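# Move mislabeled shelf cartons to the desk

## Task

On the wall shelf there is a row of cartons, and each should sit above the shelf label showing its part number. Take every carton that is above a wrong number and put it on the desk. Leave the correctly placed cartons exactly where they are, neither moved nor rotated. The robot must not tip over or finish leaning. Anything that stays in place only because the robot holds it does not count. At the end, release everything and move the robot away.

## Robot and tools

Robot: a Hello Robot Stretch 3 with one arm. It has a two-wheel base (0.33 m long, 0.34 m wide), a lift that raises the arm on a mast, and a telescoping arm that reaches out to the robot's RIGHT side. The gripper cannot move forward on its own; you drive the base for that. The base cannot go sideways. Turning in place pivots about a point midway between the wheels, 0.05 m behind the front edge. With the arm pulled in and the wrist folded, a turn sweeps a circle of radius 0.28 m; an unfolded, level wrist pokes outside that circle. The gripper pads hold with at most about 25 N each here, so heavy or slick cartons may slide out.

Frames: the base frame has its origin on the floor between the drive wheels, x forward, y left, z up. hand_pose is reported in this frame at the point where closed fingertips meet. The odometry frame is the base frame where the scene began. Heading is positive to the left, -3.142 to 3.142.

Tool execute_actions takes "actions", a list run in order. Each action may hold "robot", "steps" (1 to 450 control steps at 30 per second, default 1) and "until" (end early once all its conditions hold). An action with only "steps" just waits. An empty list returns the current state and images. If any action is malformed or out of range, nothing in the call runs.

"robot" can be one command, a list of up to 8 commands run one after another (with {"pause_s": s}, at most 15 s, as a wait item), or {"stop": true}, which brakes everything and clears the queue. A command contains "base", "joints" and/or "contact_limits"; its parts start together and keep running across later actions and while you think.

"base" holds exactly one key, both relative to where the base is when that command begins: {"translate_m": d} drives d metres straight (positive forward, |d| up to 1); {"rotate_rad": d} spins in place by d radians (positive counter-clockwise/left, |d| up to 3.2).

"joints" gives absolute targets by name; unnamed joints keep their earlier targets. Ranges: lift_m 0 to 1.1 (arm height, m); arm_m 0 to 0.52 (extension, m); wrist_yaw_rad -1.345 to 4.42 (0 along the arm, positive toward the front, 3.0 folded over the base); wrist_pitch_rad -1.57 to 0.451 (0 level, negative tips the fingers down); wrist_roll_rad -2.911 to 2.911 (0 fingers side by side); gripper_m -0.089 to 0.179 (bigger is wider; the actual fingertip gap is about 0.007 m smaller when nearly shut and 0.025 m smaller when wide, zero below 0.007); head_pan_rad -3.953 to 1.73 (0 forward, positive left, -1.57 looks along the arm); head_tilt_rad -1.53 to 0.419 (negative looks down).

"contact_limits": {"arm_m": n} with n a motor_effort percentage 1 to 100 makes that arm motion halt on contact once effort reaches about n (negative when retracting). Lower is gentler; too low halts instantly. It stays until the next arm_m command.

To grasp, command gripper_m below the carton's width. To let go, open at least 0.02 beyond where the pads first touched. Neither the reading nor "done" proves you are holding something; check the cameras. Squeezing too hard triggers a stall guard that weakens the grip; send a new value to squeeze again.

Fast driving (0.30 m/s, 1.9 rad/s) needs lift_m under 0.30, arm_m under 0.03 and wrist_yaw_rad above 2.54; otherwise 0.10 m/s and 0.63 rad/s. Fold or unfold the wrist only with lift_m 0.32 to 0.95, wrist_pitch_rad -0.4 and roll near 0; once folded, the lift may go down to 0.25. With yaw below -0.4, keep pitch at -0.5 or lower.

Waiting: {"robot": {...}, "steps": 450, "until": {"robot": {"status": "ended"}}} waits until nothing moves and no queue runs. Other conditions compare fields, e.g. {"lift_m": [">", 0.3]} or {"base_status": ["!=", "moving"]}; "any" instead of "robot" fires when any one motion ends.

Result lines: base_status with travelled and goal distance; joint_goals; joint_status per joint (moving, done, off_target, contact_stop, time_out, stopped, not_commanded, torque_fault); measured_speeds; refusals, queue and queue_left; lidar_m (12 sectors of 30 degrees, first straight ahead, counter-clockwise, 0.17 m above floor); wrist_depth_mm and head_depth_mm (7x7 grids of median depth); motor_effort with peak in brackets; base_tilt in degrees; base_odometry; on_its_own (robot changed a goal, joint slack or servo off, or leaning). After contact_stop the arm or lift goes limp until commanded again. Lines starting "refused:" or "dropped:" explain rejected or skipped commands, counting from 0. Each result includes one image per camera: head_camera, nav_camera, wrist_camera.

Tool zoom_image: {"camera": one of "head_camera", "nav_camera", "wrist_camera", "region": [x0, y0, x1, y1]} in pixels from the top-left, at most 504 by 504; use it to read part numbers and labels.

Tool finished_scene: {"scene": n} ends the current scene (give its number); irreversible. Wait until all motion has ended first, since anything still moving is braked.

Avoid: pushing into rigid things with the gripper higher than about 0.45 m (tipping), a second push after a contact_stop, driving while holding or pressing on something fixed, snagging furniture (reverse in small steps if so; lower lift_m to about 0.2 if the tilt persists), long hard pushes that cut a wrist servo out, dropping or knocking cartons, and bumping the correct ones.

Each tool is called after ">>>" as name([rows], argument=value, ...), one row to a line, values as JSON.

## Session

>>> execute_actions([
  {"robot":{"joints":{"head_pan_rad":-1.6,"head_tilt_rad":-0.3}},"steps":200,"until":{"robot":{"status":"ended"}}},
])

>>> execute_actions([
  {"robot":{"joints":{"head_pan_rad":1.6}},"steps":200,"until":{"robot":{"status":"ended"}}},
])

Scene clock: 1.40 s.
robot.base_odometry: x=+0.000 y=+0.000 heading=+0.000 (m, m, rad; robot's odometry frame)
robot.turned_by_wheels: +0.000 (rad since the last result)
robot.turned_by_imu: +0.000 (rad since the last result)
robot.base_tilt: forward=-2.1 right=+0.0 (deg)
robot.lidar_m: 1.45 1.35 1.37 1.73 2.27 2.67 2.42 2.02 2.46 2.16 2.02 2.04
robot.head_depth_mm: 2678 2781 2912 3032 2986 2145 1665 / 2535 2663 2793 2945 2982 2167 1667 / 2387 2473 2566 2697 2763 2184 1674 / 2211 2305 2427 2501 2622 2181 1681 / 2069 2137 2266 2104 2433 2203 1683 / 1953 2028 2103 2052 2287 2215 1692 / 1849 1915 1980 1964 2113 2144 1692
robot.base_status: not_commanded
robot.joint_positions: lift_m=+0.427 arm_m=-0.001 wrist_yaw_rad=+2.937 wrist_pitch_rad=-0.449 wrist_roll_rad=-0.009 gripper_m=+0.037 head_pan_rad=-1.593 head_tilt_rad=-0.296
robot.joint_goals: lift_m=+0.427 arm_m=-0.001 wrist_yaw_rad=+2.937 wrist_pitch_rad=-0.449 wrist_roll_rad=-0.009 gripper_m=+0.037 head_pan_rad=-1.600 head_tilt_rad=-0.300
robot.joint_status: lift_m=not_commanded arm_m=not_commanded wrist_yaw_rad=not_commanded wrist_pitch_rad=not_commanded wrist_roll_rad=not_commanded gripper_m=not_commanded head_pan_rad=done head_tilt_rad=done
robot.measured_speeds: translate_m=+0.000 rotate_rad=+0.000 lift_m=+0.000 arm_m=+0.000 wrist_yaw_rad=+0.000 wrist_pitch_rad=+0.000 wrist_roll_rad=+0.000 head_pan_rad=+0.000 head_tilt_rad=+0.000
robot: refusals=0 queue=done queue_left=0
robot.motor_effort: left_wheel=+0(0) right_wheel=+0(0) lift_m=+30(30) arm_m=+0(0) wrist_yaw_rad=+0(0) wrist_pitch_rad=+4(4) wrist_roll_rad=+0(1) gripper_m=-1(0) head_pan_rad=-5(58) head_tilt_rad=-2(30) (%)
robot.hand_pose: x=+0.0235 y=+0.0721 z=+0.4325 quat_wxyz=(+0.227, +0.699, +0.087, +0.673) (m; robot's base frame)
robot.wrist_depth_mm: - - - - - - 971 / - - - - - - - / - - - - - - - / 905 878 899 898 878 869 877 / 751 732 774 740 750 743 717 / 634 635 - 622 601 614 619 / 551 551 - 557 545 546 539
pictures: head_camera (sideways: a quarter turn clockwise sets it upright), nav_camera (sideways: a quarter turn counterclockwise sets it upright), wrist_camera
Images, in order (width x height): head_camera 896x504, nav_camera 672x504, wrist_camera 644x364.

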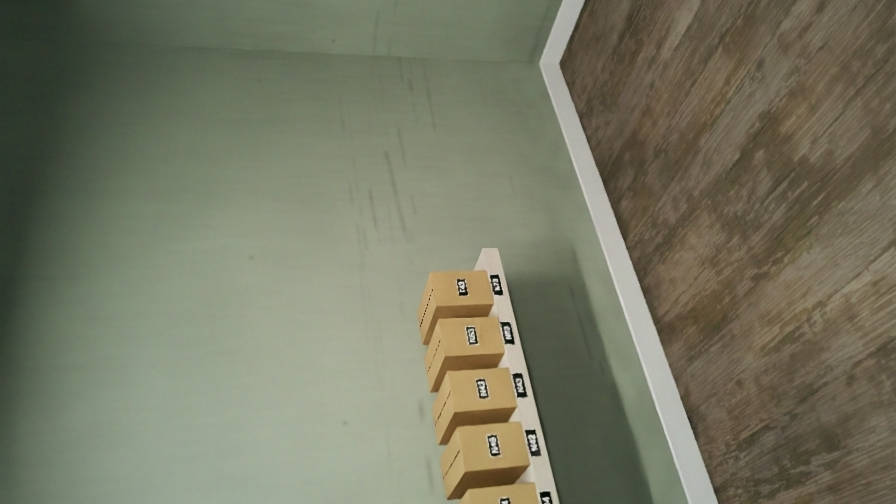

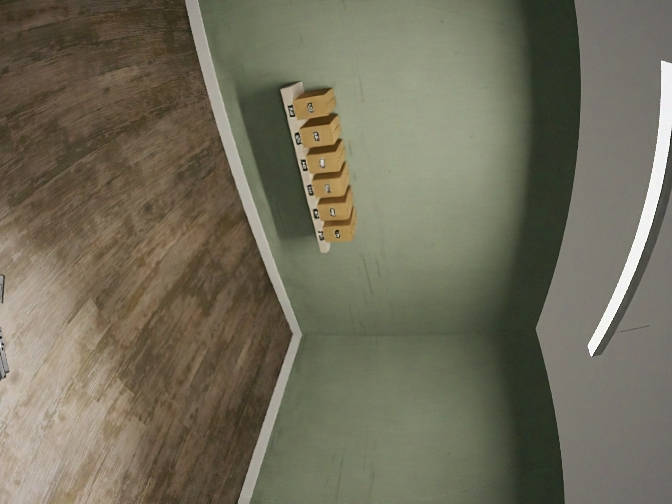

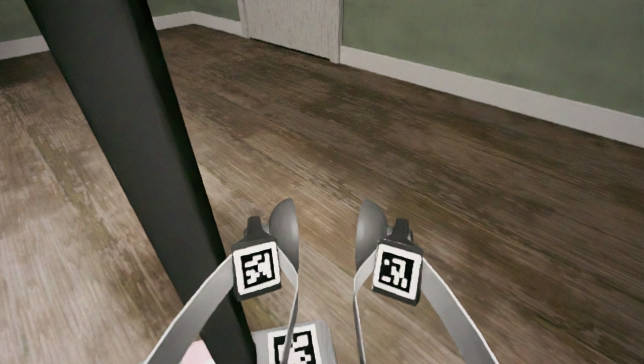

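Scene clock: 3.53 s.
robot.base_odometry: x=+0.000 y=+0.000 heading=+0.000 (m, m, rad; robot's odometry frame)
robot.turned_by_wheels: +0.000 (rad since the last result)
robot.turned_by_imu: -0.001 (rad since the last result)
robot.base_tilt: forward=-2.1 right=+0.1 (deg)
robot.lidar_m: 1.44 1.35 1.37 1.73 2.28 2.67 2.42 2.01 2.45 2.16 2.02 2.05
robot.head_depth_mm: 1522 1559 1622 1683 1760 1841 1657 / 1699 1764 1834 1908 1992 2008 1670 / 1913 2009 2095 2190 2303 2190 1672 / 2237 2349 2468 2608 2667 2185 1677 / 2604 2786 2894 3084 3061 2188 1679 / 2619 2732 2841 2953 3015 2190 1683 / 2499 2587 2676 2793 2866 2206 1696
robot.base_status: not_commanded
robot.joint_positions: lift_m=+0.427 arm_m=-0.001 wrist_yaw_rad=+2.937 wrist_pitch_rad=-0.449 wrist_roll_rad=-0.009 gripper_m=+0.037 head_pan_rad=+1.593 head_tilt_rad=-0.296
robot.joint_goals: lift_m=+0.427 arm_m=-0.001 wrist_yaw_rad=+2.937 wrist_pitch_rad=-0.449 wrist_roll_rad=-0.009 gripper_m=+0.037 head_pan_rad=+1.600 head_tilt_rad=-0.300
robot.joint_status: lift_m=not_commanded arm_m=not_commanded wrist_yaw_rad=not_commanded wrist_pitch_rad=not_commanded wrist_roll_rad=not_commanded gripper_m=not_commanded head_pan_rad=done head_tilt_rad=done
robot.measured_speeds: translate_m=+0.000 rotate_rad=+0.000 lift_m=+0.000 arm_m=+0.000 wrist_yaw_rad=+0.000 wrist_pitch_rad=+0.000 wrist_roll_rad=+0.000 head_pan_rad=+0.000 head_tilt_rad=+0.000
robot: refusals=0 queue=done queue_left=0
robot.motor_effort: left_wheel=+0(0) right_wheel=+0(0) lift_m=+30(31) arm_m=+0(0) wrist_yaw_rad=+0(0) wrist_pitch_rad=+4(4) wrist_roll_rad=+0(0) gripper_m=+0(0) head_pan_rad=+5(56) head_tilt_rad=-2(2) (%)
robot.hand_pose: x=+0.0235 y=+0.0721 z=+0.4325 quat_wxyz=(+0.227, +0.699, +0.087, +0.673) (m; robot's base frame)
robot.wrist_depth_mm: - - - - - - 963 / - - - - - - - / - - - - - - - / 895 885 903 882 911 891 891 / 746 739 778 738 733 726 722 / 632 631 - 634 610 620 622 / 547 555 - 564 538 540 535
pictures: head_camera (sideways: a quarter turn clockwise sets it upright), nav_camera (sideways: a quarter turn counterclockwise sets it upright), wrist_camera
Images, in order (width x height): head_camera 896x504, nav_camera 672x504, wrist_camera 644x364.

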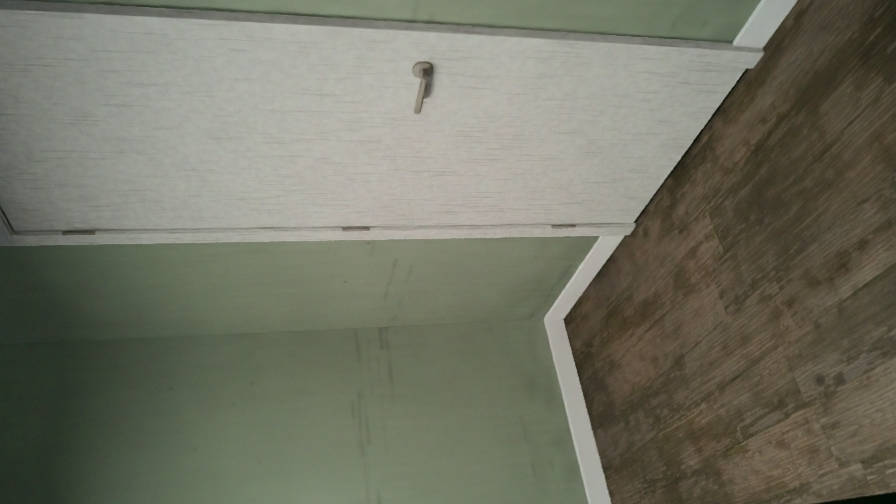

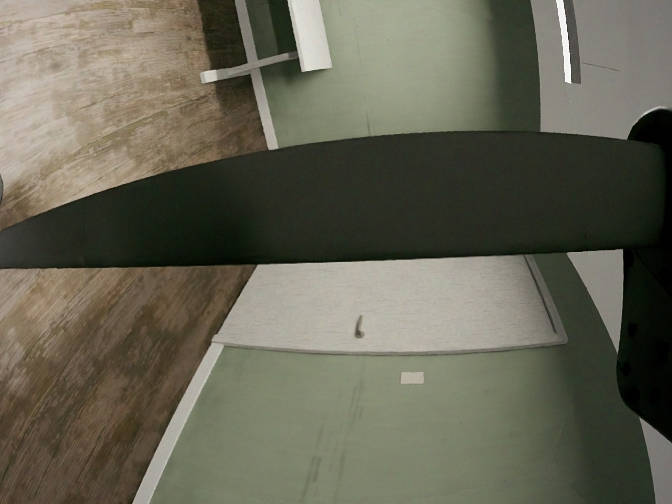

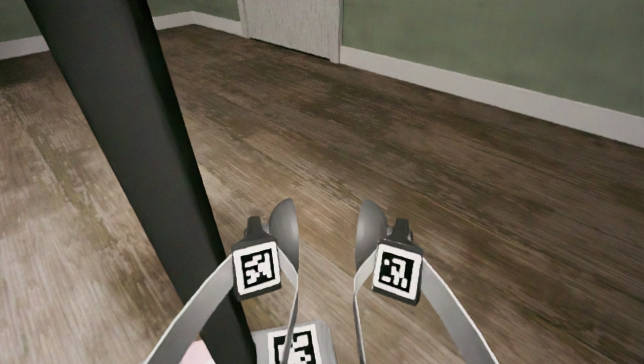

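>>> execute_actions([
  {"robot":[{"joints":{"lift_m":0.25,"head_pan_rad":-1.57,"head_tilt_rad":-0.5}},{"base":{"rotate_rad":-1.15}},{"base":{"translate_m":1.0}},{"base":{"rotate_rad":1.87}},{"joints":{"lift_m":0.6,"wrist_pitch_rad":-0.4}},{"joints":{"wrist_yaw_rad":0,"gripper_m":0.14}},{"joints":{"wrist_pitch_rad":0,"lift_m":0.75}}],"steps":450},
  {"steps":450,"until":{"robot":{"status":"ended"}}},
])

Scene clock: 24.53 s.
robot.base_odometry: x=+0.409 y=-0.913 heading=+0.720 (m, m, rad; robot's odometry frame)
robot.turned_by_wheels: +0.720 (rad since the last result)
robot.turned_by_imu: +0.711 (rad since the last result)
robot.base_tilt: forward=-2.2 right=+0.1 (deg)
robot.lidar_m: 1.53 1.64 2.43 3.26 2.50 2.13 2.23 1.36 1.06 1.04 1.12 1.56
robot.head_depth_mm: 851 915 987 1047 918 1297 1363 / 863 924 1002 1049 888 1317 1395 / 872 936 1017 1094 1030 1344 1395 / 883 950 1031 1120 1232 1365 1382 / 894 962 1044 1140 1257 1397 1395 / 905 978 1059 1156 1278 1417 1408 / 911 991 1074 1175 1304 1457 1411
robot.base_status: done (rotate_rad +1.8699 of +1.8700)
robot.joint_positions: lift_m=+0.750 arm_m=-0.001 wrist_yaw_rad=+0.001 wrist_pitch_rad=-0.020 wrist_roll_rad=-0.009 gripper_m=+0.140 head_pan_rad=-1.563 head_tilt_rad=-0.494
robot.joint_goals: lift_m=+0.750 arm_m=-0.001 wrist_yaw_rad=+0.000 wrist_pitch_rad=+0.000 wrist_roll_rad=-0.009 gripper_m=+0.140 head_pan_rad=-1.570 head_tilt_rad=-0.500
robot.joint_status: lift_m=done arm_m=not_commanded wrist_yaw_rad=done wrist_pitch_rad=done wrist_roll_rad=not_commanded gripper_m=done head_pan_rad=done head_tilt_rad=done
robot.measured_speeds: translate_m=+0.000 rotate_rad=+0.000 lift_m=+0.000 arm_m=+0.000 wrist_yaw_rad=+0.000 wrist_pitch_rad=+0.000 wrist_roll_rad=+0.000 head_pan_rad=+0.000 head_tilt_rad=+0.000
robot: refusals=0 queue=done queue_left=0
robot.motor_effort: left_wheel=-2(11) right_wheel=+2(9) lift_m=+34(36) arm_m=+0(0) wrist_yaw_rad=-2(1) wrist_pitch_rad=+5(6) wrist_roll_rad=+0(0) gripper_m=+0(100) head_pan_rad=-4(58) head_tilt_rad=-3(28) (%)
robot.hand_pose: x=-0.0211 y=-0.3994 z=+0.8594 quat_wxyz=(+0.711, +0.008, -0.704, -0.007) (m; robot's base frame)
robot.wrist_depth_mm: 821 784 753 718 711 692 675 / 846 796 779 772 728 718 693 / 883 833 828 798 756 737 720 / 908 864 850 812 548 531 504 / 942 927 898 794 573 554 533 / 997 972 921 878 878 - 536 / - - 952 933 893 865 828
pictures: head_camera (sideways: a quarter turn clockwise sets it upright), nav_camera (sideways: a quarter turn counterclockwise sets it upright), wrist_camera
Images, in order (width x height): head_camera 896x504, nav_camera 672x504, wrist_camera 644x364.

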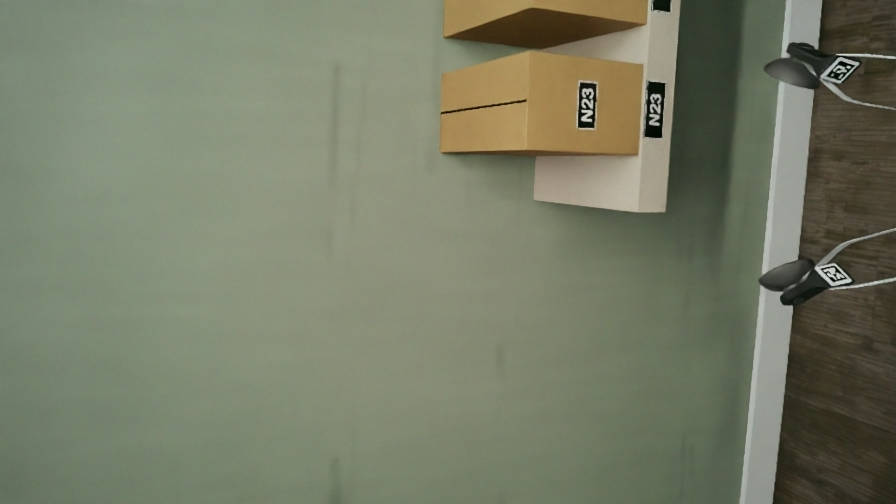

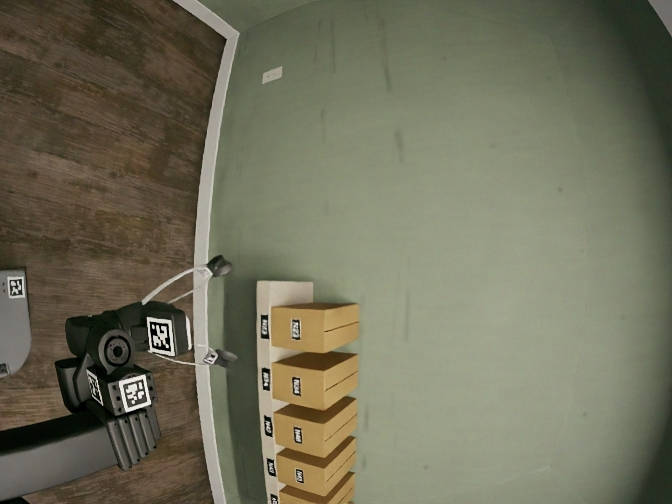

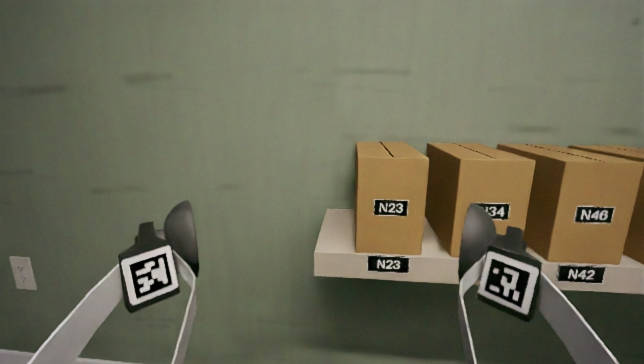

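>>> execute_actions([
  {"robot":[{"base":{"rotate_rad":-0.13},"joints":{"head_pan_rad":-1.85}},{"base":{"translate_m":-0.28}}],"steps":450,"until":{"robot":{"status":"ended"}}},
])

Scene clock: 30.30 s.
robot.base_odometry: x=+0.176 y=-1.069 heading=+0.590 (m, m, rad; robot's odometry frame)
robot.turned_by_wheels: -0.130 (rad since the last result)
robot.turned_by_imu: -0.132 (rad since the last result)
robot.base_tilt: forward=-2.1 right=+0.0 (deg)
robot.lidar_m: 1.81 1.86 2.48 3.71 2.29 1.90 1.95 1.55 1.10 1.05 1.08 1.44
robot.head_depth_mm: 999 1082 1174 1068 1069 1578 1385 / 971 1050 1138 1056 1026 1533 1391 / 947 1018 1103 1087 996 1472 1394 / 920 989 1071 1083 980 1409 1384 / 898 962 1040 1076 918 1357 1402 / 876 938 1007 1069 915 1309 1383 / 855 915 982 1030 876 1262 1335
robot.base_status: done (translate_m -0.2800 of -0.2800)
robot.joint_positions: lift_m=+0.750 arm_m=-0.001 wrist_yaw_rad=+0.001 wrist_pitch_rad=-0.020 wrist_roll_rad=-0.009 gripper_m=+0.140 head_pan_rad=-1.843 head_tilt_rad=-0.494
robot.joint_goals: lift_m=+0.750 arm_m=-0.001 wrist_yaw_rad=+0.000 wrist_pitch_rad=+0.000 wrist_roll_rad=-0.009 gripper_m=+0.140 head_pan_rad=-1.850 head_tilt_rad=-0.500
robot.joint_status: lift_m=done arm_m=not_commanded wrist_yaw_rad=done wrist_pitch_rad=done wrist_roll_rad=not_commanded gripper_m=done head_pan_rad=done head_tilt_rad=done
robot.measured_speeds: translate_m=+0.000 rotate_rad=+0.000 lift_m=+0.000 arm_m=+0.000 wrist_yaw_rad=+0.000 wrist_pitch_rad=+0.000 wrist_roll_rad=+0.000 head_pan_rad=+0.000 head_tilt_rad=+0.000
robot: refusals=0 queue=done queue_left=0
robot.motor_effort: left_wheel=+2(7) right_wheel=-2(7) lift_m=+34(34) arm_m=+0(0) wrist_yaw_rad=-1(2) wrist_pitch_rad=+5(5) wrist_roll_rad=+1(0) gripper_m=+0(0) head_pan_rad=-5(38) head_tilt_rad=-4(3) (%)
robot.hand_pose: x=-0.0213 y=-0.3994 z=+0.8594 quat_wxyz=(+0.711, +0.008, -0.704, -0.007) (m; robot's base frame)
robot.wrist_depth_mm: 724 732 748 740 740 740 767 / 755 765 755 770 769 773 770 / 782 780 793 797 781 785 820 / 826 820 566 565 576 575 590 / 844 848 591 597 592 598 605 / 888 917 897 903 894 - 917 / 926 912 916 949 956 959 981
pictures: head_camera (sideways: a quarter turn clockwise sets it upright), nav_camera (sideways: a quarter turn counterclockwise sets it upright), wrist_camera
Images, in order (width x height): head_camera 896x504, nav_camera 672x504, wrist_camera 644x364.

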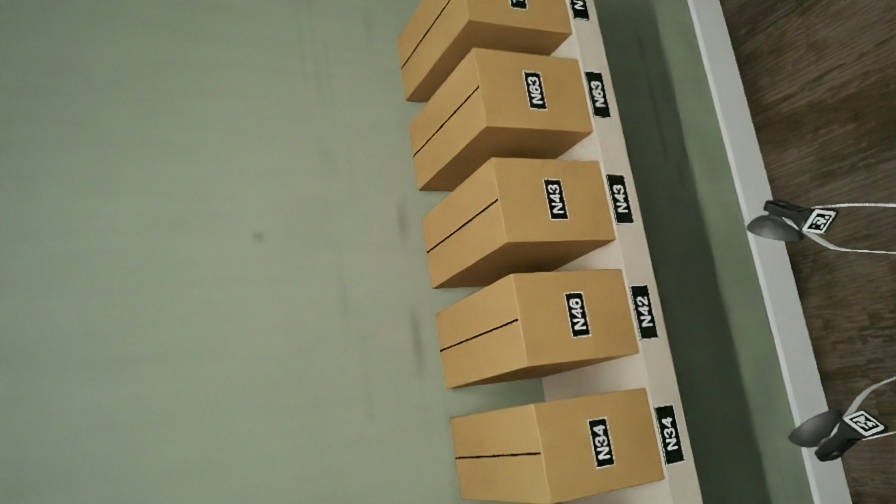

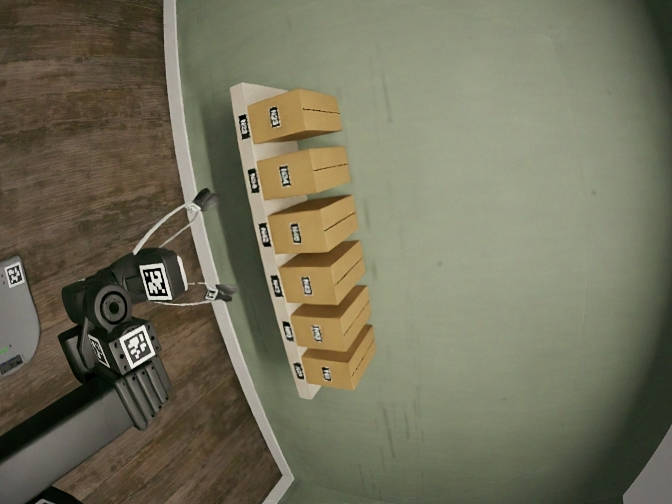

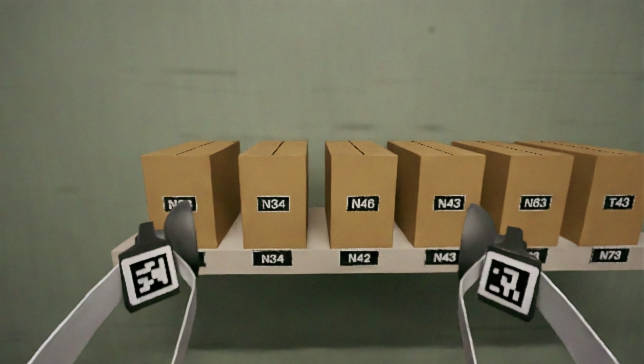

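>>> execute_actions([
  {"robot":[{"base":{"rotate_rad":0.03},"joints":{"head_pan_rad":-1.5,"lift_m":0.72,"arm_m":0.26}},{"base":{"translate_m":-0.088}}],"steps":450,"until":{"robot":{"status":"ended"}}},
])

Scene clock: 35.33 s.
robot.base_odometry: x=+0.104 y=-1.120 heading=+0.620 (m, m, rad; robot's odometry frame)
robot.turned_by_wheels: +0.030 (rad since the last result)
robot.turned_by_imu: +0.029 (rad since the last result)
robot.base_tilt: forward=-2.1 right=+0.0 (deg)
robot.lidar_m: 1.90 1.97 2.68 3.37 2.24 1.82 1.87 1.50 1.09 1.05 1.09 1.48
robot.head_depth_mm: 865 932 1008 1050 892 948 - / 873 939 1014 1062 918 - 1322 / 879 945 1024 1073 917 1366 1362 / 886 957 1034 1083 939 1376 1399 / 895 962 1042 1102 960 1391 1398 / 901 973 1053 1079 944 1413 1408 / 908 980 1066 1151 1049 1434 1416
robot.base_status: done (translate_m -0.0880 of -0.0880)
robot.joint_positions: lift_m=+0.720 arm_m=+0.260 wrist_yaw_rad=+0.000 wrist_pitch_rad=-0.019 wrist_roll_rad=-0.009 gripper_m=+0.140 head_pan_rad=-1.507 head_tilt_rad=-0.494
robot.joint_goals: lift_m=+0.720 arm_m=+0.260 wrist_yaw_rad=+0.000 wrist_pitch_rad=+0.000 wrist_roll_rad=-0.009 gripper_m=+0.140 head_pan_rad=-1.500 head_tilt_rad=-0.500
robot.joint_status: lift_m=done arm_m=done wrist_yaw_rad=done wrist_pitch_rad=done wrist_roll_rad=not_commanded gripper_m=done head_pan_rad=done head_tilt_rad=done
robot.measured_speeds: translate_m=+0.000 rotate_rad=+0.000 lift_m=+0.000 arm_m=+0.000 wrist_yaw_rad=+0.000 wrist_pitch_rad=+0.000 wrist_roll_rad=+0.000 head_pan_rad=+0.000 head_tilt_rad=+0.000
robot: refusals=0 queue=done queue_left=0
robot.motor_effort: left_wheel=-1(5) right_wheel=+1(4) lift_m=+25(33) arm_m=+3(2) wrist_yaw_rad=-1(1) wrist_pitch_rad=+5(5) wrist_roll_rad=+1(0) gripper_m=+0(0) head_pan_rad=+5(38) head_tilt_rad=-4(4) (%)
robot.hand_pose: x=-0.0214 y=-0.6604 z=+0.8298 quat_wxyz=(+0.711, +0.007, -0.704, -0.007) (m; robot's base frame)
robot.wrist_depth_mm: 498 499 497 502 498 501 494 / 516 519 526 518 514 516 512 / 539 538 537 536 532 524 532 / 317 297 312 299 314 298 307 / 318 311 329 309 315 305 314 / 330 331 330 323 328 - 322 / 336 334 337 332 332 333 331
pictures: head_camera (sideways: a quarter turn clockwise sets it upright), nav_camera (sideways: a quarter turn counterclockwise sets it upright), wrist_camera
Images, in order (width x height): head_camera 896x504, nav_camera 672x504, wrist_camera 644x364.

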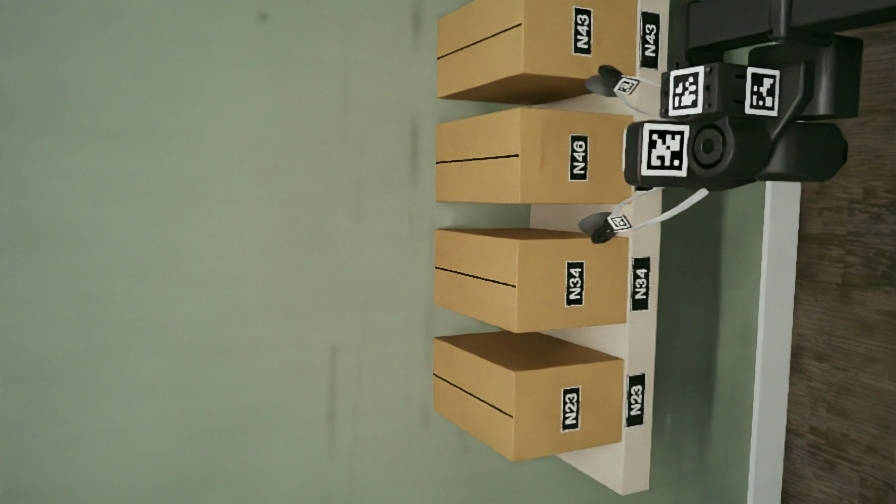

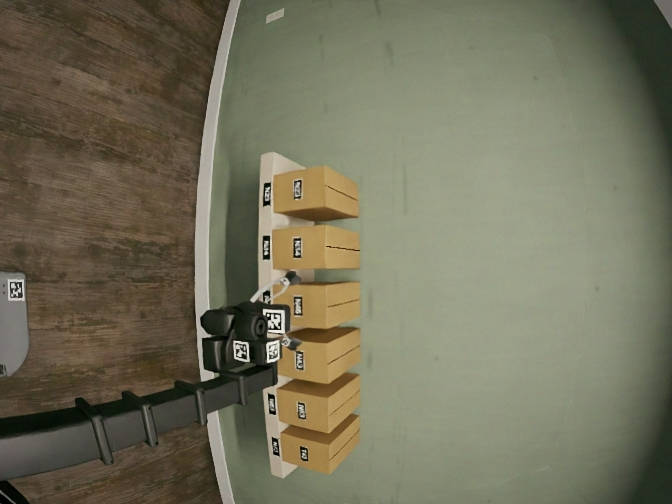

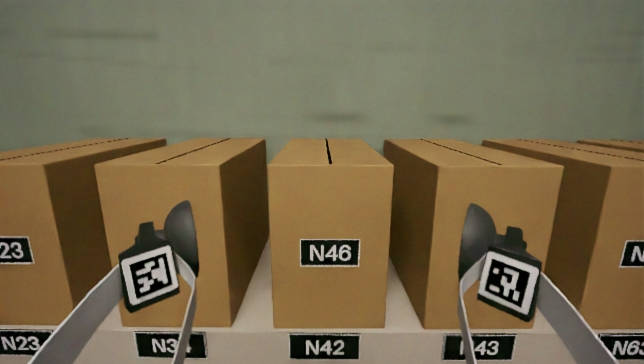

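>>> execute_actions([
  {"robot":[{"joints":{"lift_m":0.68,"gripper_m":0.13}},{"joints":{"arm_m":0.39}}],"steps":450,"until":{"robot":{"status":"ended"}}},
])

Scene clock: 63.33 s.
robot.base_odometry: x=+0.104 y=-1.120 heading=+0.620 (m, m, rad; robot's odometry frame)
robot.turned_by_wheels: +0.000 (rad since the last result)
robot.turned_by_imu: -0.002 (rad since the last result)
robot.base_tilt: forward=-2.2 right=+0.1 (deg)
robot.lidar_m: 1.90 1.97 2.69 3.35 2.24 1.83 1.86 1.50 1.09 1.05 1.09 1.48
robot.head_depth_mm: 865 930 1009 1050 889 - 1369 / 872 936 1016 1064 908 - 1389 / 880 947 1025 1073 897 1379 1393 / 888 954 1035 1084 935 1370 1406 / 895 963 1043 1106 961 1392 1408 / 901 973 1058 1083 943 1409 1408 / 909 983 1064 1153 1044 1425 1412
robot.base_status: done (translate_m -0.0880 of -0.0880)
robot.joint_positions: lift_m=+0.680 arm_m=+0.390 wrist_yaw_rad=+0.000 wrist_pitch_rad=-0.019 wrist_roll_rad=-0.009 gripper_m=+0.130 head_pan_rad=-1.507 head_tilt_rad=-0.494
robot.joint_goals: lift_m=+0.680 arm_m=+0.390 wrist_yaw_rad=+0.000 wrist_pitch_rad=+0.000 wrist_roll_rad=-0.009 gripper_m=+0.130 head_pan_rad=-1.500 head_tilt_rad=-0.500
robot.joint_status: lift_m=done arm_m=done wrist_yaw_rad=done wrist_pitch_rad=done wrist_roll_rad=not_commanded gripper_m=done head_pan_rad=done head_tilt_rad=done
robot.measured_speeds: translate_m=+0.000 rotate_rad=+0.000 lift_m=+0.000 arm_m=+0.000 wrist_yaw_rad=+0.000 wrist_pitch_rad=+0.000 wrist_roll_rad=+0.000 head_pan_rad=+0.000 head_tilt_rad=+0.000
robot: refusals=0 queue=done queue_left=0
robot.motor_effort: left_wheel=-1(1) right_wheel=+1(0) lift_m=+26(26) arm_m=+3(2) wrist_yaw_rad=+0(0) wrist_pitch_rad=+5(5) wrist_roll_rad=+1(0) gripper_m=-1(100) head_pan_rad=+4(5) head_tilt_rad=-3(4) (%)
robot.hand_pose: x=-0.0214 y=-0.7904 z=+0.7898 quat_wxyz=(+0.711, +0.007, -0.704, -0.007) (m; robot's base frame)
robot.wrist_depth_mm: 383 381 376 385 380 379 378 / 396 396 392 391 393 390 389 / 171 194 259 172 254 212 181 / 164 167 165 163 163 182 161 / 171 171 171 169 170 170 168 / 178 - 179 176 179 - 177 / - 188 233 186 188 187 184
pictures: head_camera (sideways: a quarter turn clockwise sets it upright), nav_camera (sideways: a quarter turn counterclockwise sets it upright), wrist_camera
Images, in order (width x height): head_camera 896x504, nav_camera 672x504, wrist_camera 644x364.

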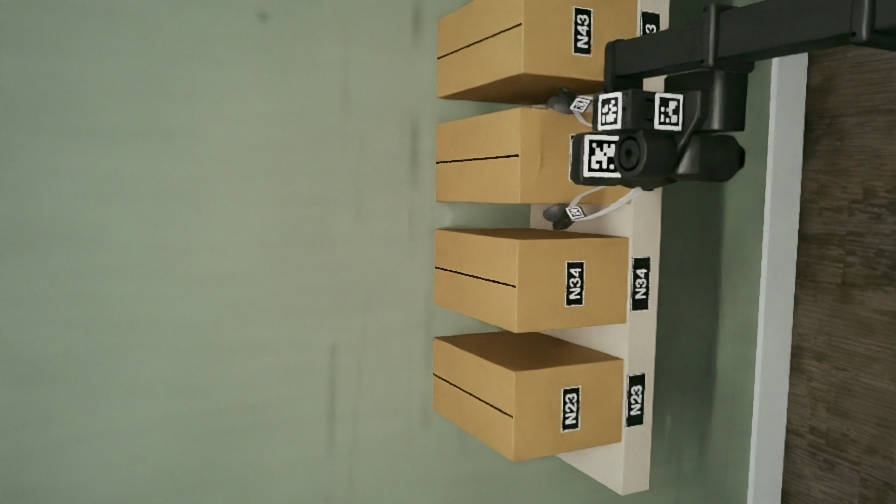

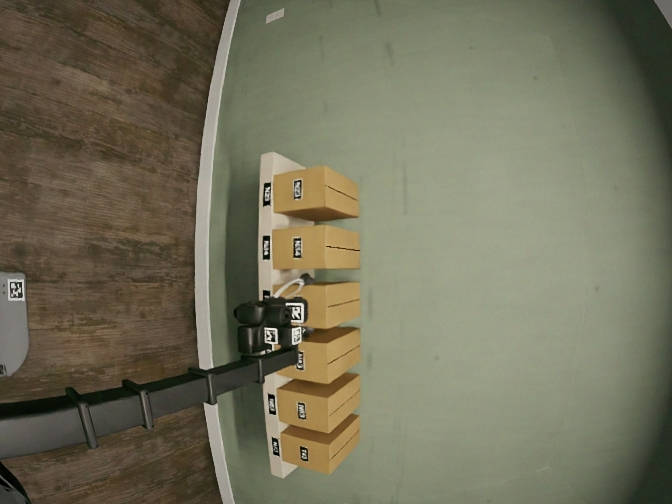

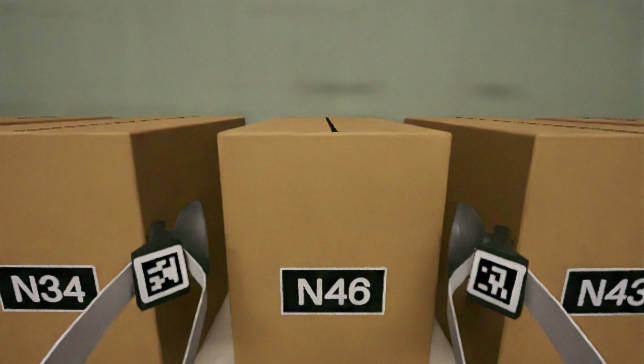

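>>> execute_actions([
  {"robot":[{"joints":{"arm_m":0.45}},{"joints":{"gripper_m":0.075}},{"pause_s":0.5},{"joints":{"lift_m":0.71}},{"joints":{"arm_m":0.02}},{"base":{"rotate_rad":1.57},"joints":{"head_pan_rad":0,"head_tilt_rad":-0.4,"lift_m":0.85}},{"base":{"translate_m":1.0}}],"steps":450},
  {"steps":450,"until":{"robot":{"status":"ended"}}},
])

Scene clock: 86.33 s.
robot.base_odometry: x=-0.476 y=-0.305 heading=+2.190 (m, m, rad; robot's odometry frame)
robot.turned_by_wheels: +1.570 (rad since the last result)
robot.turned_by_imu: +1.561 (rad since the last result)
robot.base_tilt: forward=-2.1 right=+0.1 (deg)
robot.lidar_m: 2.27 2.41 1.64 1.48 1.94 2.13 2.05 2.11 1.96 1.88 1.95 2.60
robot.head_depth_mm: 2371 2526 2680 2883 2453 1862 1486 / 2368 2531 2658 2469 2471 1863 1494 / 2375 2525 2635 2877 2506 1869 1492 / 2394 2535 2655 2896 2513 1887 1500 / 2377 2526 2642 2898 2506 1874 1501 / 2385 2526 2677 2887 2508 1904 1511 / 2376 2528 2668 2483 2518 1888 1517
robot.base_status: done (translate_m +1.0000 of +1.0000)
robot.joint_positions: lift_m=+0.850 arm_m=+0.020 wrist_yaw_rad=+0.000 wrist_pitch_rad=-0.036 wrist_roll_rad=-0.009 gripper_m=+0.086 head_pan_rad=-0.007 head_tilt_rad=-0.409
robot.joint_goals: lift_m=+0.850 arm_m=+0.020 wrist_yaw_rad=+0.000 wrist_pitch_rad=+0.000 wrist_roll_rad=-0.009 gripper_m=+0.085 head_pan_rad=+0.000 head_tilt_rad=-0.400
robot.joint_status: lift_m=done arm_m=done wrist_yaw_rad=done wrist_pitch_rad=done wrist_roll_rad=not_commanded gripper_m=off_target head_pan_rad=done head_tilt_rad=done
robot.measured_speeds: translate_m=+0.000 rotate_rad=+0.000 lift_m=+0.000 arm_m=+0.000 wrist_yaw_rad=+0.000 wrist_pitch_rad=+0.000 wrist_roll_rad=+0.000 head_pan_rad=+0.000 head_tilt_rad=+0.000
robot: refusals=0 queue=done queue_left=0
robot.on_its_own: gripper_m is held at +0.085, not at your +0.075, by its stall guard, which is not easing now
robot.motor_effort: left_wheel=-2(7) right_wheel=+2(6) lift_m=+35(39) arm_m=-2(11) wrist_yaw_rad=+0(5) wrist_pitch_rad=+10(29) wrist_roll_rad=+1(0) gripper_m=-61(100) head_pan_rad=+4(56) head_tilt_rad=+6(21) (%)
robot.hand_pose: x=-0.0215 y=-0.4205 z=+0.9553 quat_wxyz=(+0.710, +0.013, -0.704, -0.013) (m; robot's base frame)
robot.wrist_depth_mm: - - - - - - - / - - - - - - - / - - - - - - - / - - 123 122 121 - - / - - 126 125 124 - - / - - 130 128 127 - - / - - 133 132 131 - -
pictures: head_camera (sideways: a quarter turn clockwise sets it upright), nav_camera (sideways: a quarter turn counterclockwise sets it upright), wrist_camera
Images, in order (width x height): head_camera 896x504, nav_camera 672x504, wrist_camera 644x364.

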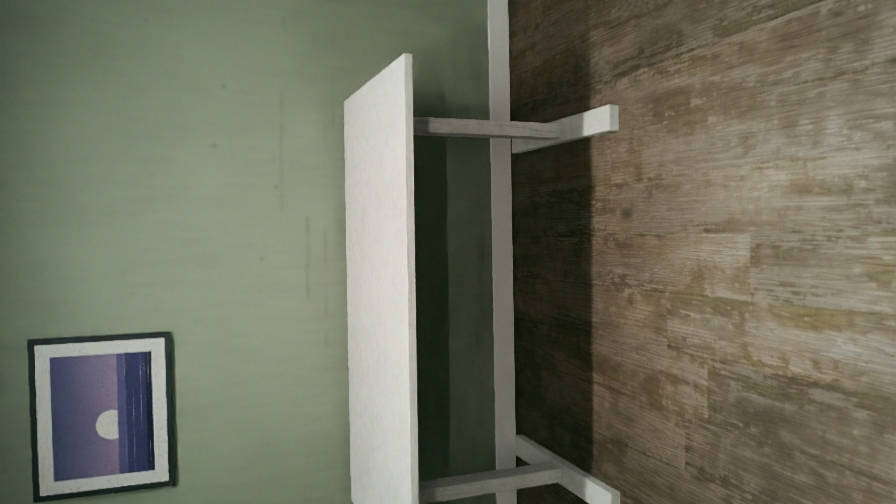

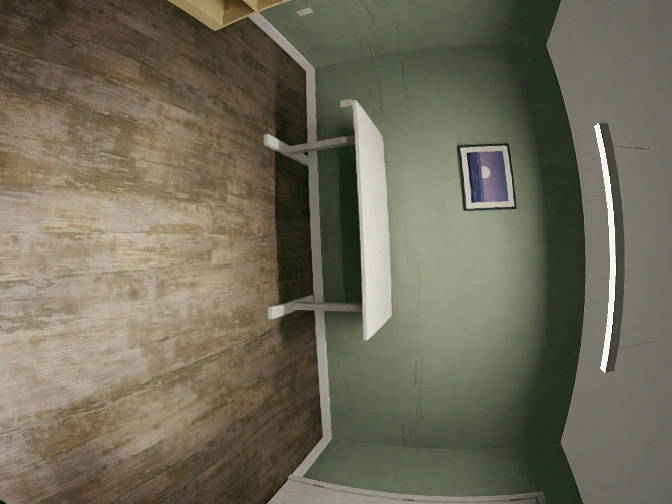

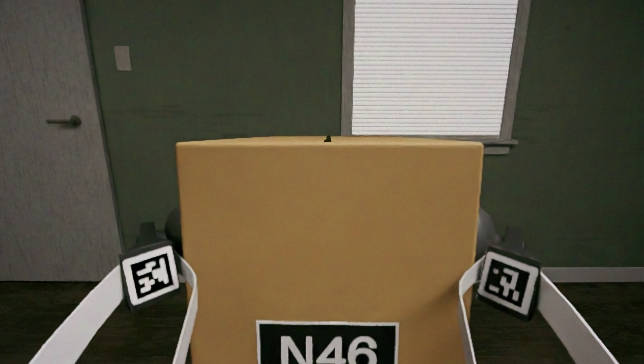

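>>> execute_actions([
  {"robot":[{"base":{"translate_m":1.0}},{"base":{"translate_m":0.3}},{"base":{"rotate_rad":1.57},"joints":{"head_pan_rad":-1.5,"head_tilt_rad":-0.6}},{"joints":{"arm_m":0.4}},{"joints":{"lift_m":0.76}}],"steps":450},
  {"steps":450,"until":{"robot":{"status":"ended"}}},
])

Scene clock: 110.97 s.
robot.base_odometry: x=-1.231 y=+0.753 heading=-2.523 (m, m, rad; robot's odometry frame)
robot.turned_by_wheels: +1.570 (rad since the last result)
robot.turned_by_imu: +1.560 (rad since the last result)
robot.base_tilt: forward=-2.2 right=+0.1 (deg)
robot.lidar_m: 1.90 1.62 2.63 3.34 2.71 1.95 1.84 1.90 1.00 1.42 1.28 1.96
robot.head_depth_mm: 1188 1296 1385 1139 - 1495 1277 / 1195 1310 1393 834 792 1552 1305 / 1204 1317 1405 840 820 1549 1306 / 1213 1331 1423 1109 851 1562 1304 / 1223 1341 1436 1117 854 1562 1312 / 1233 1351 1449 1123 861 1575 1313 / 1241 1363 1460 1131 892 1577 1323
robot.base_status: done (rotate_rad +1.5699 of +1.5700)
robot.joint_positions: lift_m=+0.760 arm_m=+0.400 wrist_yaw_rad=+0.000 wrist_pitch_rad=-0.030 wrist_roll_rad=-0.009 gripper_m=+0.086 head_pan_rad=-1.493 head_tilt_rad=-0.593
robot.joint_goals: lift_m=+0.760 arm_m=+0.400 wrist_yaw_rad=+0.000 wrist_pitch_rad=+0.000 wrist_roll_rad=-0.009 gripper_m=+0.085 head_pan_rad=-1.500 head_tilt_rad=-0.600
robot.joint_status: lift_m=done arm_m=done wrist_yaw_rad=done wrist_pitch_rad=done wrist_roll_rad=not_commanded gripper_m=off_target head_pan_rad=done head_tilt_rad=done
robot.measured_speeds: translate_m=+0.000 rotate_rad=+0.000 lift_m=+0.000 arm_m=+0.000 wrist_yaw_rad=+0.000 wrist_pitch_rad=+0.000 wrist_roll_rad=+0.000 head_pan_rad=+0.000 head_tilt_rad=+0.000
robot: refusals=0 queue=done queue_left=0
robot.on_its_own: gripper_m is held at +0.085, not at your +0.075, by its stall guard, which is not easing now
robot.motor_effort: left_wheel=-2(7) right_wheel=+2(6) lift_m=+27(35) arm_m=+3(2) wrist_yaw_rad=+0(0) wrist_pitch_rad=+8(10) wrist_roll_rad=+1(1) gripper_m=-61(61) head_pan_rad=-5(58) head_tilt_rad=-6(28) (%)
robot.hand_pose: x=-0.0214 y=-0.8001 z=+0.8669 quat_wxyz=(+0.710, +0.011, -0.704, -0.011) (m; robot's base frame)
robot.wrist_depth_mm: 705 705 705 705 711 707 710 / 730 723 741 722 741 723 744 / 765 756 758 290 758 782 774 / 782 776 121 120 119 793 803 / 510 551 125 124 124 511 834 / 366 - 130 128 128 - 366 / 283 285 135 133 132 285 284
pictures: head_camera (sideways: a quarter turn clockwise sets it upright), nav_camera (sideways: a quarter turn counterclockwise sets it upright), wrist_camera
Images, in order (width x height): head_camera 896x504, nav_camera 672x504, wrist_camera 644x364.

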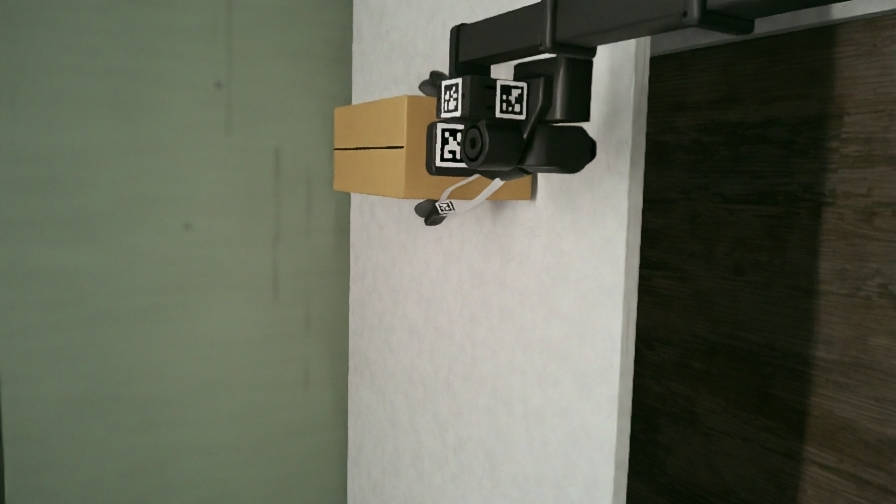

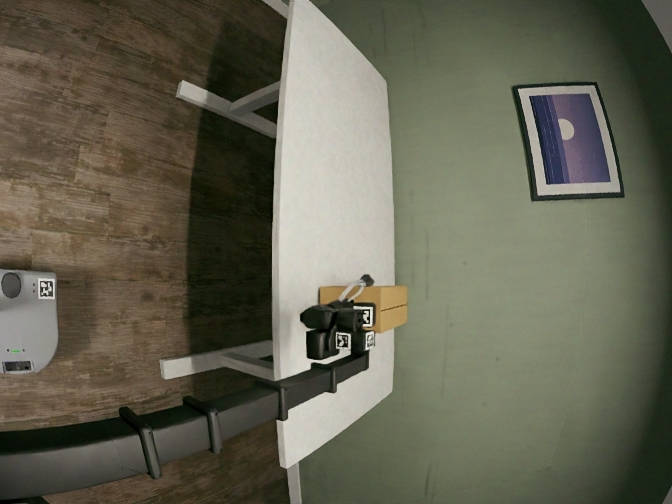

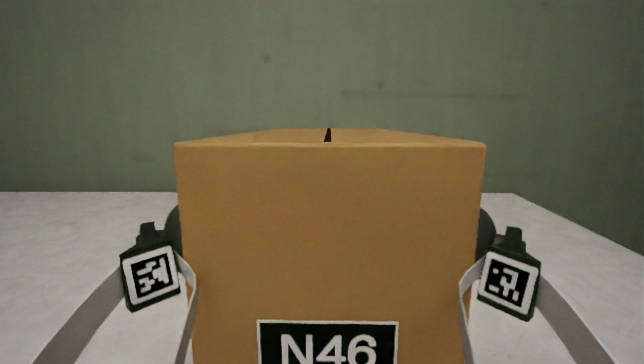

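>>> execute_actions([
  {"robot":[{"joints":{"lift_m":0.752}},{"joints":{"gripper_m":0.14}},{"joints":{"arm_m":0.0}},{"joints":{"wrist_pitch_rad":-0.4}},{"joints":{"wrist_yaw_rad":3.0}},{"joints":{"lift_m":0.25}},{"base":{"translate_m":0.42}},{"base":{"rotate_rad":1.59}}],"steps":450},
  {"steps":450,"until":{"robot":{"status":"ended"}}},
  {"robot":[{"base":{"translate_m":1.0}},{"base":{"translate_m":1.0}},{"base":{"translate_m":0.35}},{"base":{"rotate_rad":1.59}},{"joints":{"lift_m":0.6}},{"joints":{"wrist_yaw_rad":0}},{"joints":{"wrist_pitch_rad":0,"lift_m":0.68,"arm_m":0.15}}],"steps":450},
  {"steps":450,"until":{"robot":{"status":"ended"}}},
])

Scene clock: 154.73 s.
robot.base_odometry: x=-0.174 y=-1.379 heading=+0.656 (m, m, rad; robot's odometry frame)
robot.turned_by_wheels: +3.180 (rad since the last result)
robot.turned_by_imu: +3.153 (rad since the last result)
robot.base_tilt: forward=-2.1 right=+0.1 (deg)
robot.lidar_m: 2.33 2.41 3.24 2.56 1.53 1.50 1.44 1.45 1.05 1.01 1.05 1.41
robot.head_depth_mm: 831 906 997 1069 960 1413 - / 837 913 1005 871 925 1409 - / 845 923 1017 961 950 1425 1304 / 852 931 1029 886 946 1448 1309 / 861 941 1042 934 969 1471 1316 / 867 950 1050 975 988 1489 1318 / 874 958 1061 1146 1058 1490 1327
robot.base_status: done (rotate_rad +1.5899 of +1.5900)
robot.joint_positions: lift_m=+0.680 arm_m=+0.150 wrist_yaw_rad=+0.000 wrist_pitch_rad=-0.020 wrist_roll_rad=-0.009 gripper_m=+0.140 head_pan_rad=-1.493 head_tilt_rad=-0.593
robot.joint_goals: lift_m=+0.680 arm_m=+0.150 wrist_yaw_rad=+0.000 wrist_pitch_rad=+0.000 wrist_roll_rad=-0.009 gripper_m=+0.140 head_pan_rad=-1.500 head_tilt_rad=-0.600
robot.joint_status: lift_m=done arm_m=done wrist_yaw_rad=done wrist_pitch_rad=done wrist_roll_rad=not_commanded gripper_m=off_target head_pan_rad=done head_tilt_rad=done
robot.measured_speeds: translate_m=+0.000 rotate_rad=+0.000 lift_m=+0.000 arm_m=+0.000 wrist_yaw_rad=+0.000 wrist_pitch_rad=+0.000 wrist_roll_rad=+0.000 head_pan_rad=+0.000 head_tilt_rad=+0.000
robot: refusals=0 queue=done queue_left=0
robot.motor_effort: left_wheel=-2(9) right_wheel=+3(9) lift_m=+33(35) arm_m=+3(2) wrist_yaw_rad=-1(1) wrist_pitch_rad=+5(9) wrist_roll_rad=+0(0) gripper_m=+0(100) head_pan_rad=-5(4) head_tilt_rad=-4(4) (%)
robot.hand_pose: x=-0.0213 y=-0.5504 z=+0.7895 quat_wxyz=(+0.711, +0.007, -0.704, -0.007) (m; robot's base frame)
robot.wrist_depth_mm: 564 564 562 564 561 566 559 / 587 582 588 582 580 579 583 / 541 362 359 418 362 604 608 / 457 375 373 376 377 633 634 / 452 385 387 396 390 661 657 / 399 405 394 398 399 - 693 / 723 719 727 727 713 719 710
pictures: head_camera (sideways: a quarter turn clockwise sets it upright), nav_camera (sideways: a quarter turn counterclockwise sets it upright), wrist_camera
Images, in order (width x height): head_camera 896x504, nav_camera 672x504, wrist_camera 644x364.

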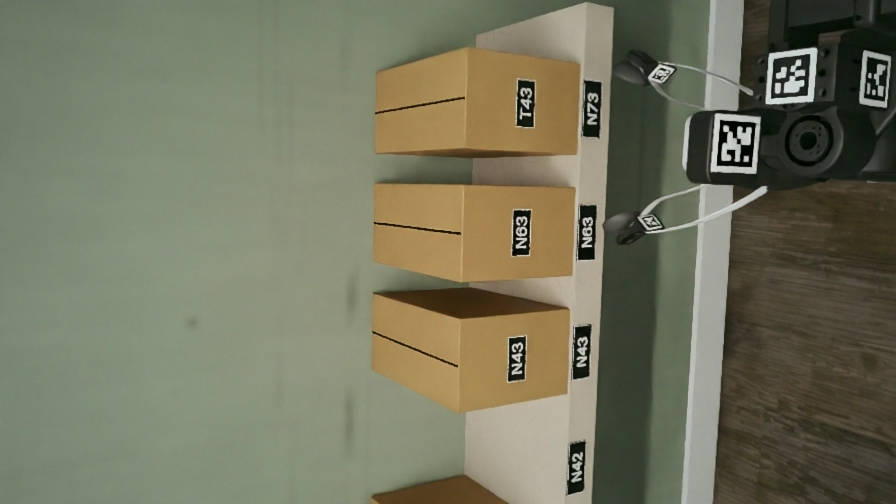

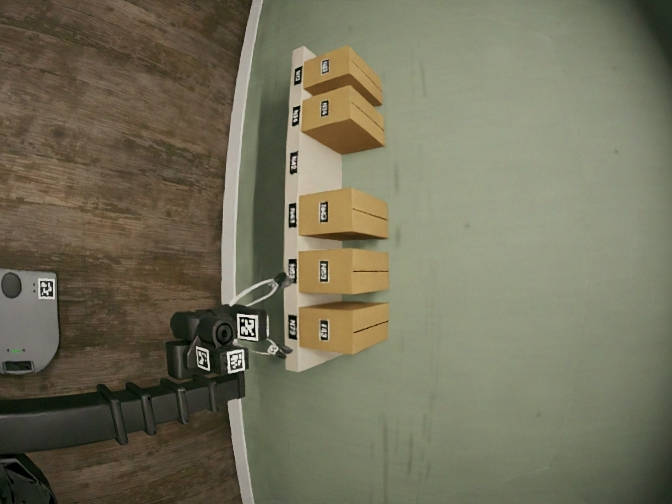

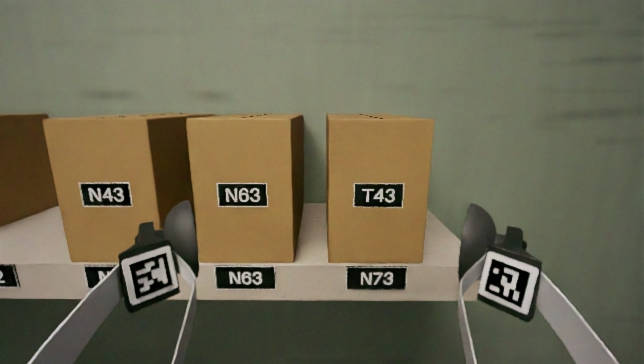

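>>> execute_actions([
  {"robot":[{"base":{"translate_m":-0.056},"joints":{"gripper_m":0.13}},{"joints":{"arm_m":0.34}}],"steps":450,"until":{"robot":{"status":"ended"}}},
])

Scene clock: 159.23 s.
robot.base_odometry: x=-0.219 y=-1.413 heading=+0.656 (m, m, rad; robot's odometry frame)
robot.turned_by_wheels: +0.000 (rad since the last result)
robot.turned_by_imu: -0.001 (rad since the last result)
robot.base_tilt: forward=-2.2 right=+0.1 (deg)
robot.lidar_m: 2.38 2.47 3.32 2.57 1.50 1.44 1.38 1.43 1.05 1.01 1.05 1.41
robot.head_depth_mm: 830 907 998 1105 1211 - 1284 / 840 915 1008 953 - 1449 1302 / 843 925 1015 915 939 1444 1305 / 853 936 1029 921 958 1450 1310 / 861 940 1039 968 980 1476 1316 / 867 948 1053 911 967 1487 1323 / 871 960 1062 1147 1065 1495 1315
robot.base_status: done (translate_m -0.0560 of -0.0560)
robot.joint_positions: lift_m=+0.680 arm_m=+0.340 wrist_yaw_rad=+0.000 wrist_pitch_rad=-0.020 wrist_roll_rad=-0.009 gripper_m=+0.130 head_pan_rad=-1.493 head_tilt_rad=-0.593
robot.joint_goals: lift_m=+0.680 arm_m=+0.340 wrist_yaw_rad=+0.000 wrist_pitch_rad=+0.000 wrist_roll_rad=-0.009 gripper_m=+0.130 head_pan_rad=-1.500 head_tilt_rad=-0.600
robot.joint_status: lift_m=done arm_m=done wrist_yaw_rad=done wrist_pitch_rad=done wrist_roll_rad=not_commanded gripper_m=done head_pan_rad=done head_tilt_rad=done
robot.measured_speeds: translate_m=+0.000 rotate_rad=+0.000 lift_m=+0.000 arm_m=+0.000 wrist_yaw_rad=+0.000 wrist_pitch_rad=+0.000 wrist_roll_rad=+0.000 head_pan_rad=+0.000 head_tilt_rad=+0.000
robot: refusals=0 queue=done queue_left=0
robot.motor_effort: left_wheel=-2(6) right_wheel=+2(2) lift_m=+34(34) arm_m=+3(7) wrist_yaw_rad=+0(1) wrist_pitch_rad=+5(5) wrist_roll_rad=+0(0) gripper_m=-1(100) head_pan_rad=-5(5) head_tilt_rad=-4(4) (%)
robot.hand_pose: x=-0.0214 y=-0.7404 z=+0.7895 quat_wxyz=(+0.711, +0.007, -0.704, -0.007) (m; robot's base frame)
robot.wrist_depth_mm: 389 390 392 389 385 386 385 / 402 406 403 406 402 406 404 / 171 185 280 171 173 424 421 / 176 177 223 175 175 437 441 / 182 184 185 183 182 451 455 / 191 - 194 190 192 - 473 / 199 202 245 200 201 484 502
pictures: head_camera (sideways: a quarter turn clockwise sets it upright), nav_camera (sideways: a quarter turn counterclockwise sets it upright), wrist_camera
Images, in order (width x height): head_camera 896x504, nav_camera 672x504, wrist_camera 644x364.

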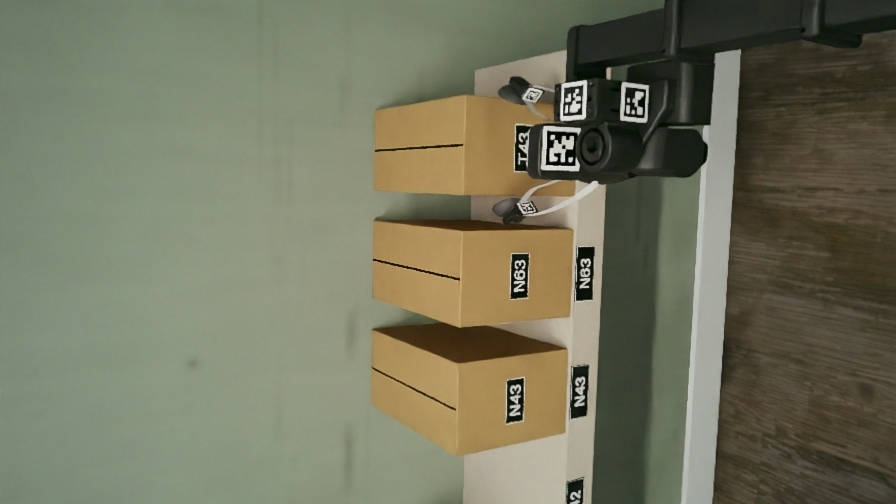

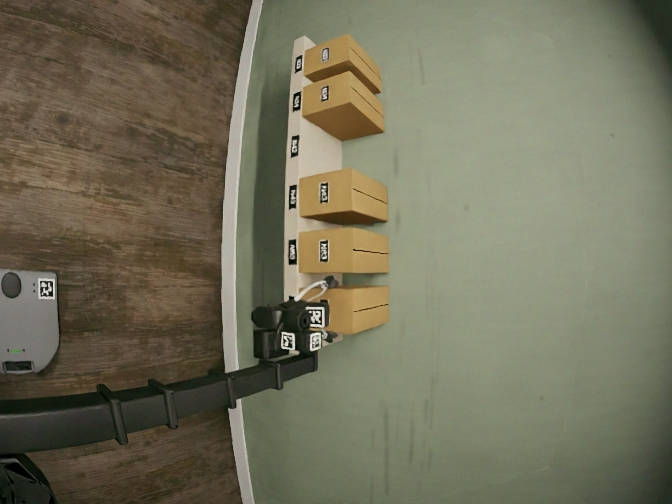

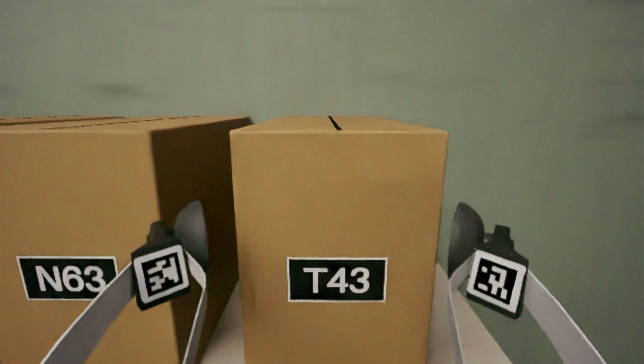

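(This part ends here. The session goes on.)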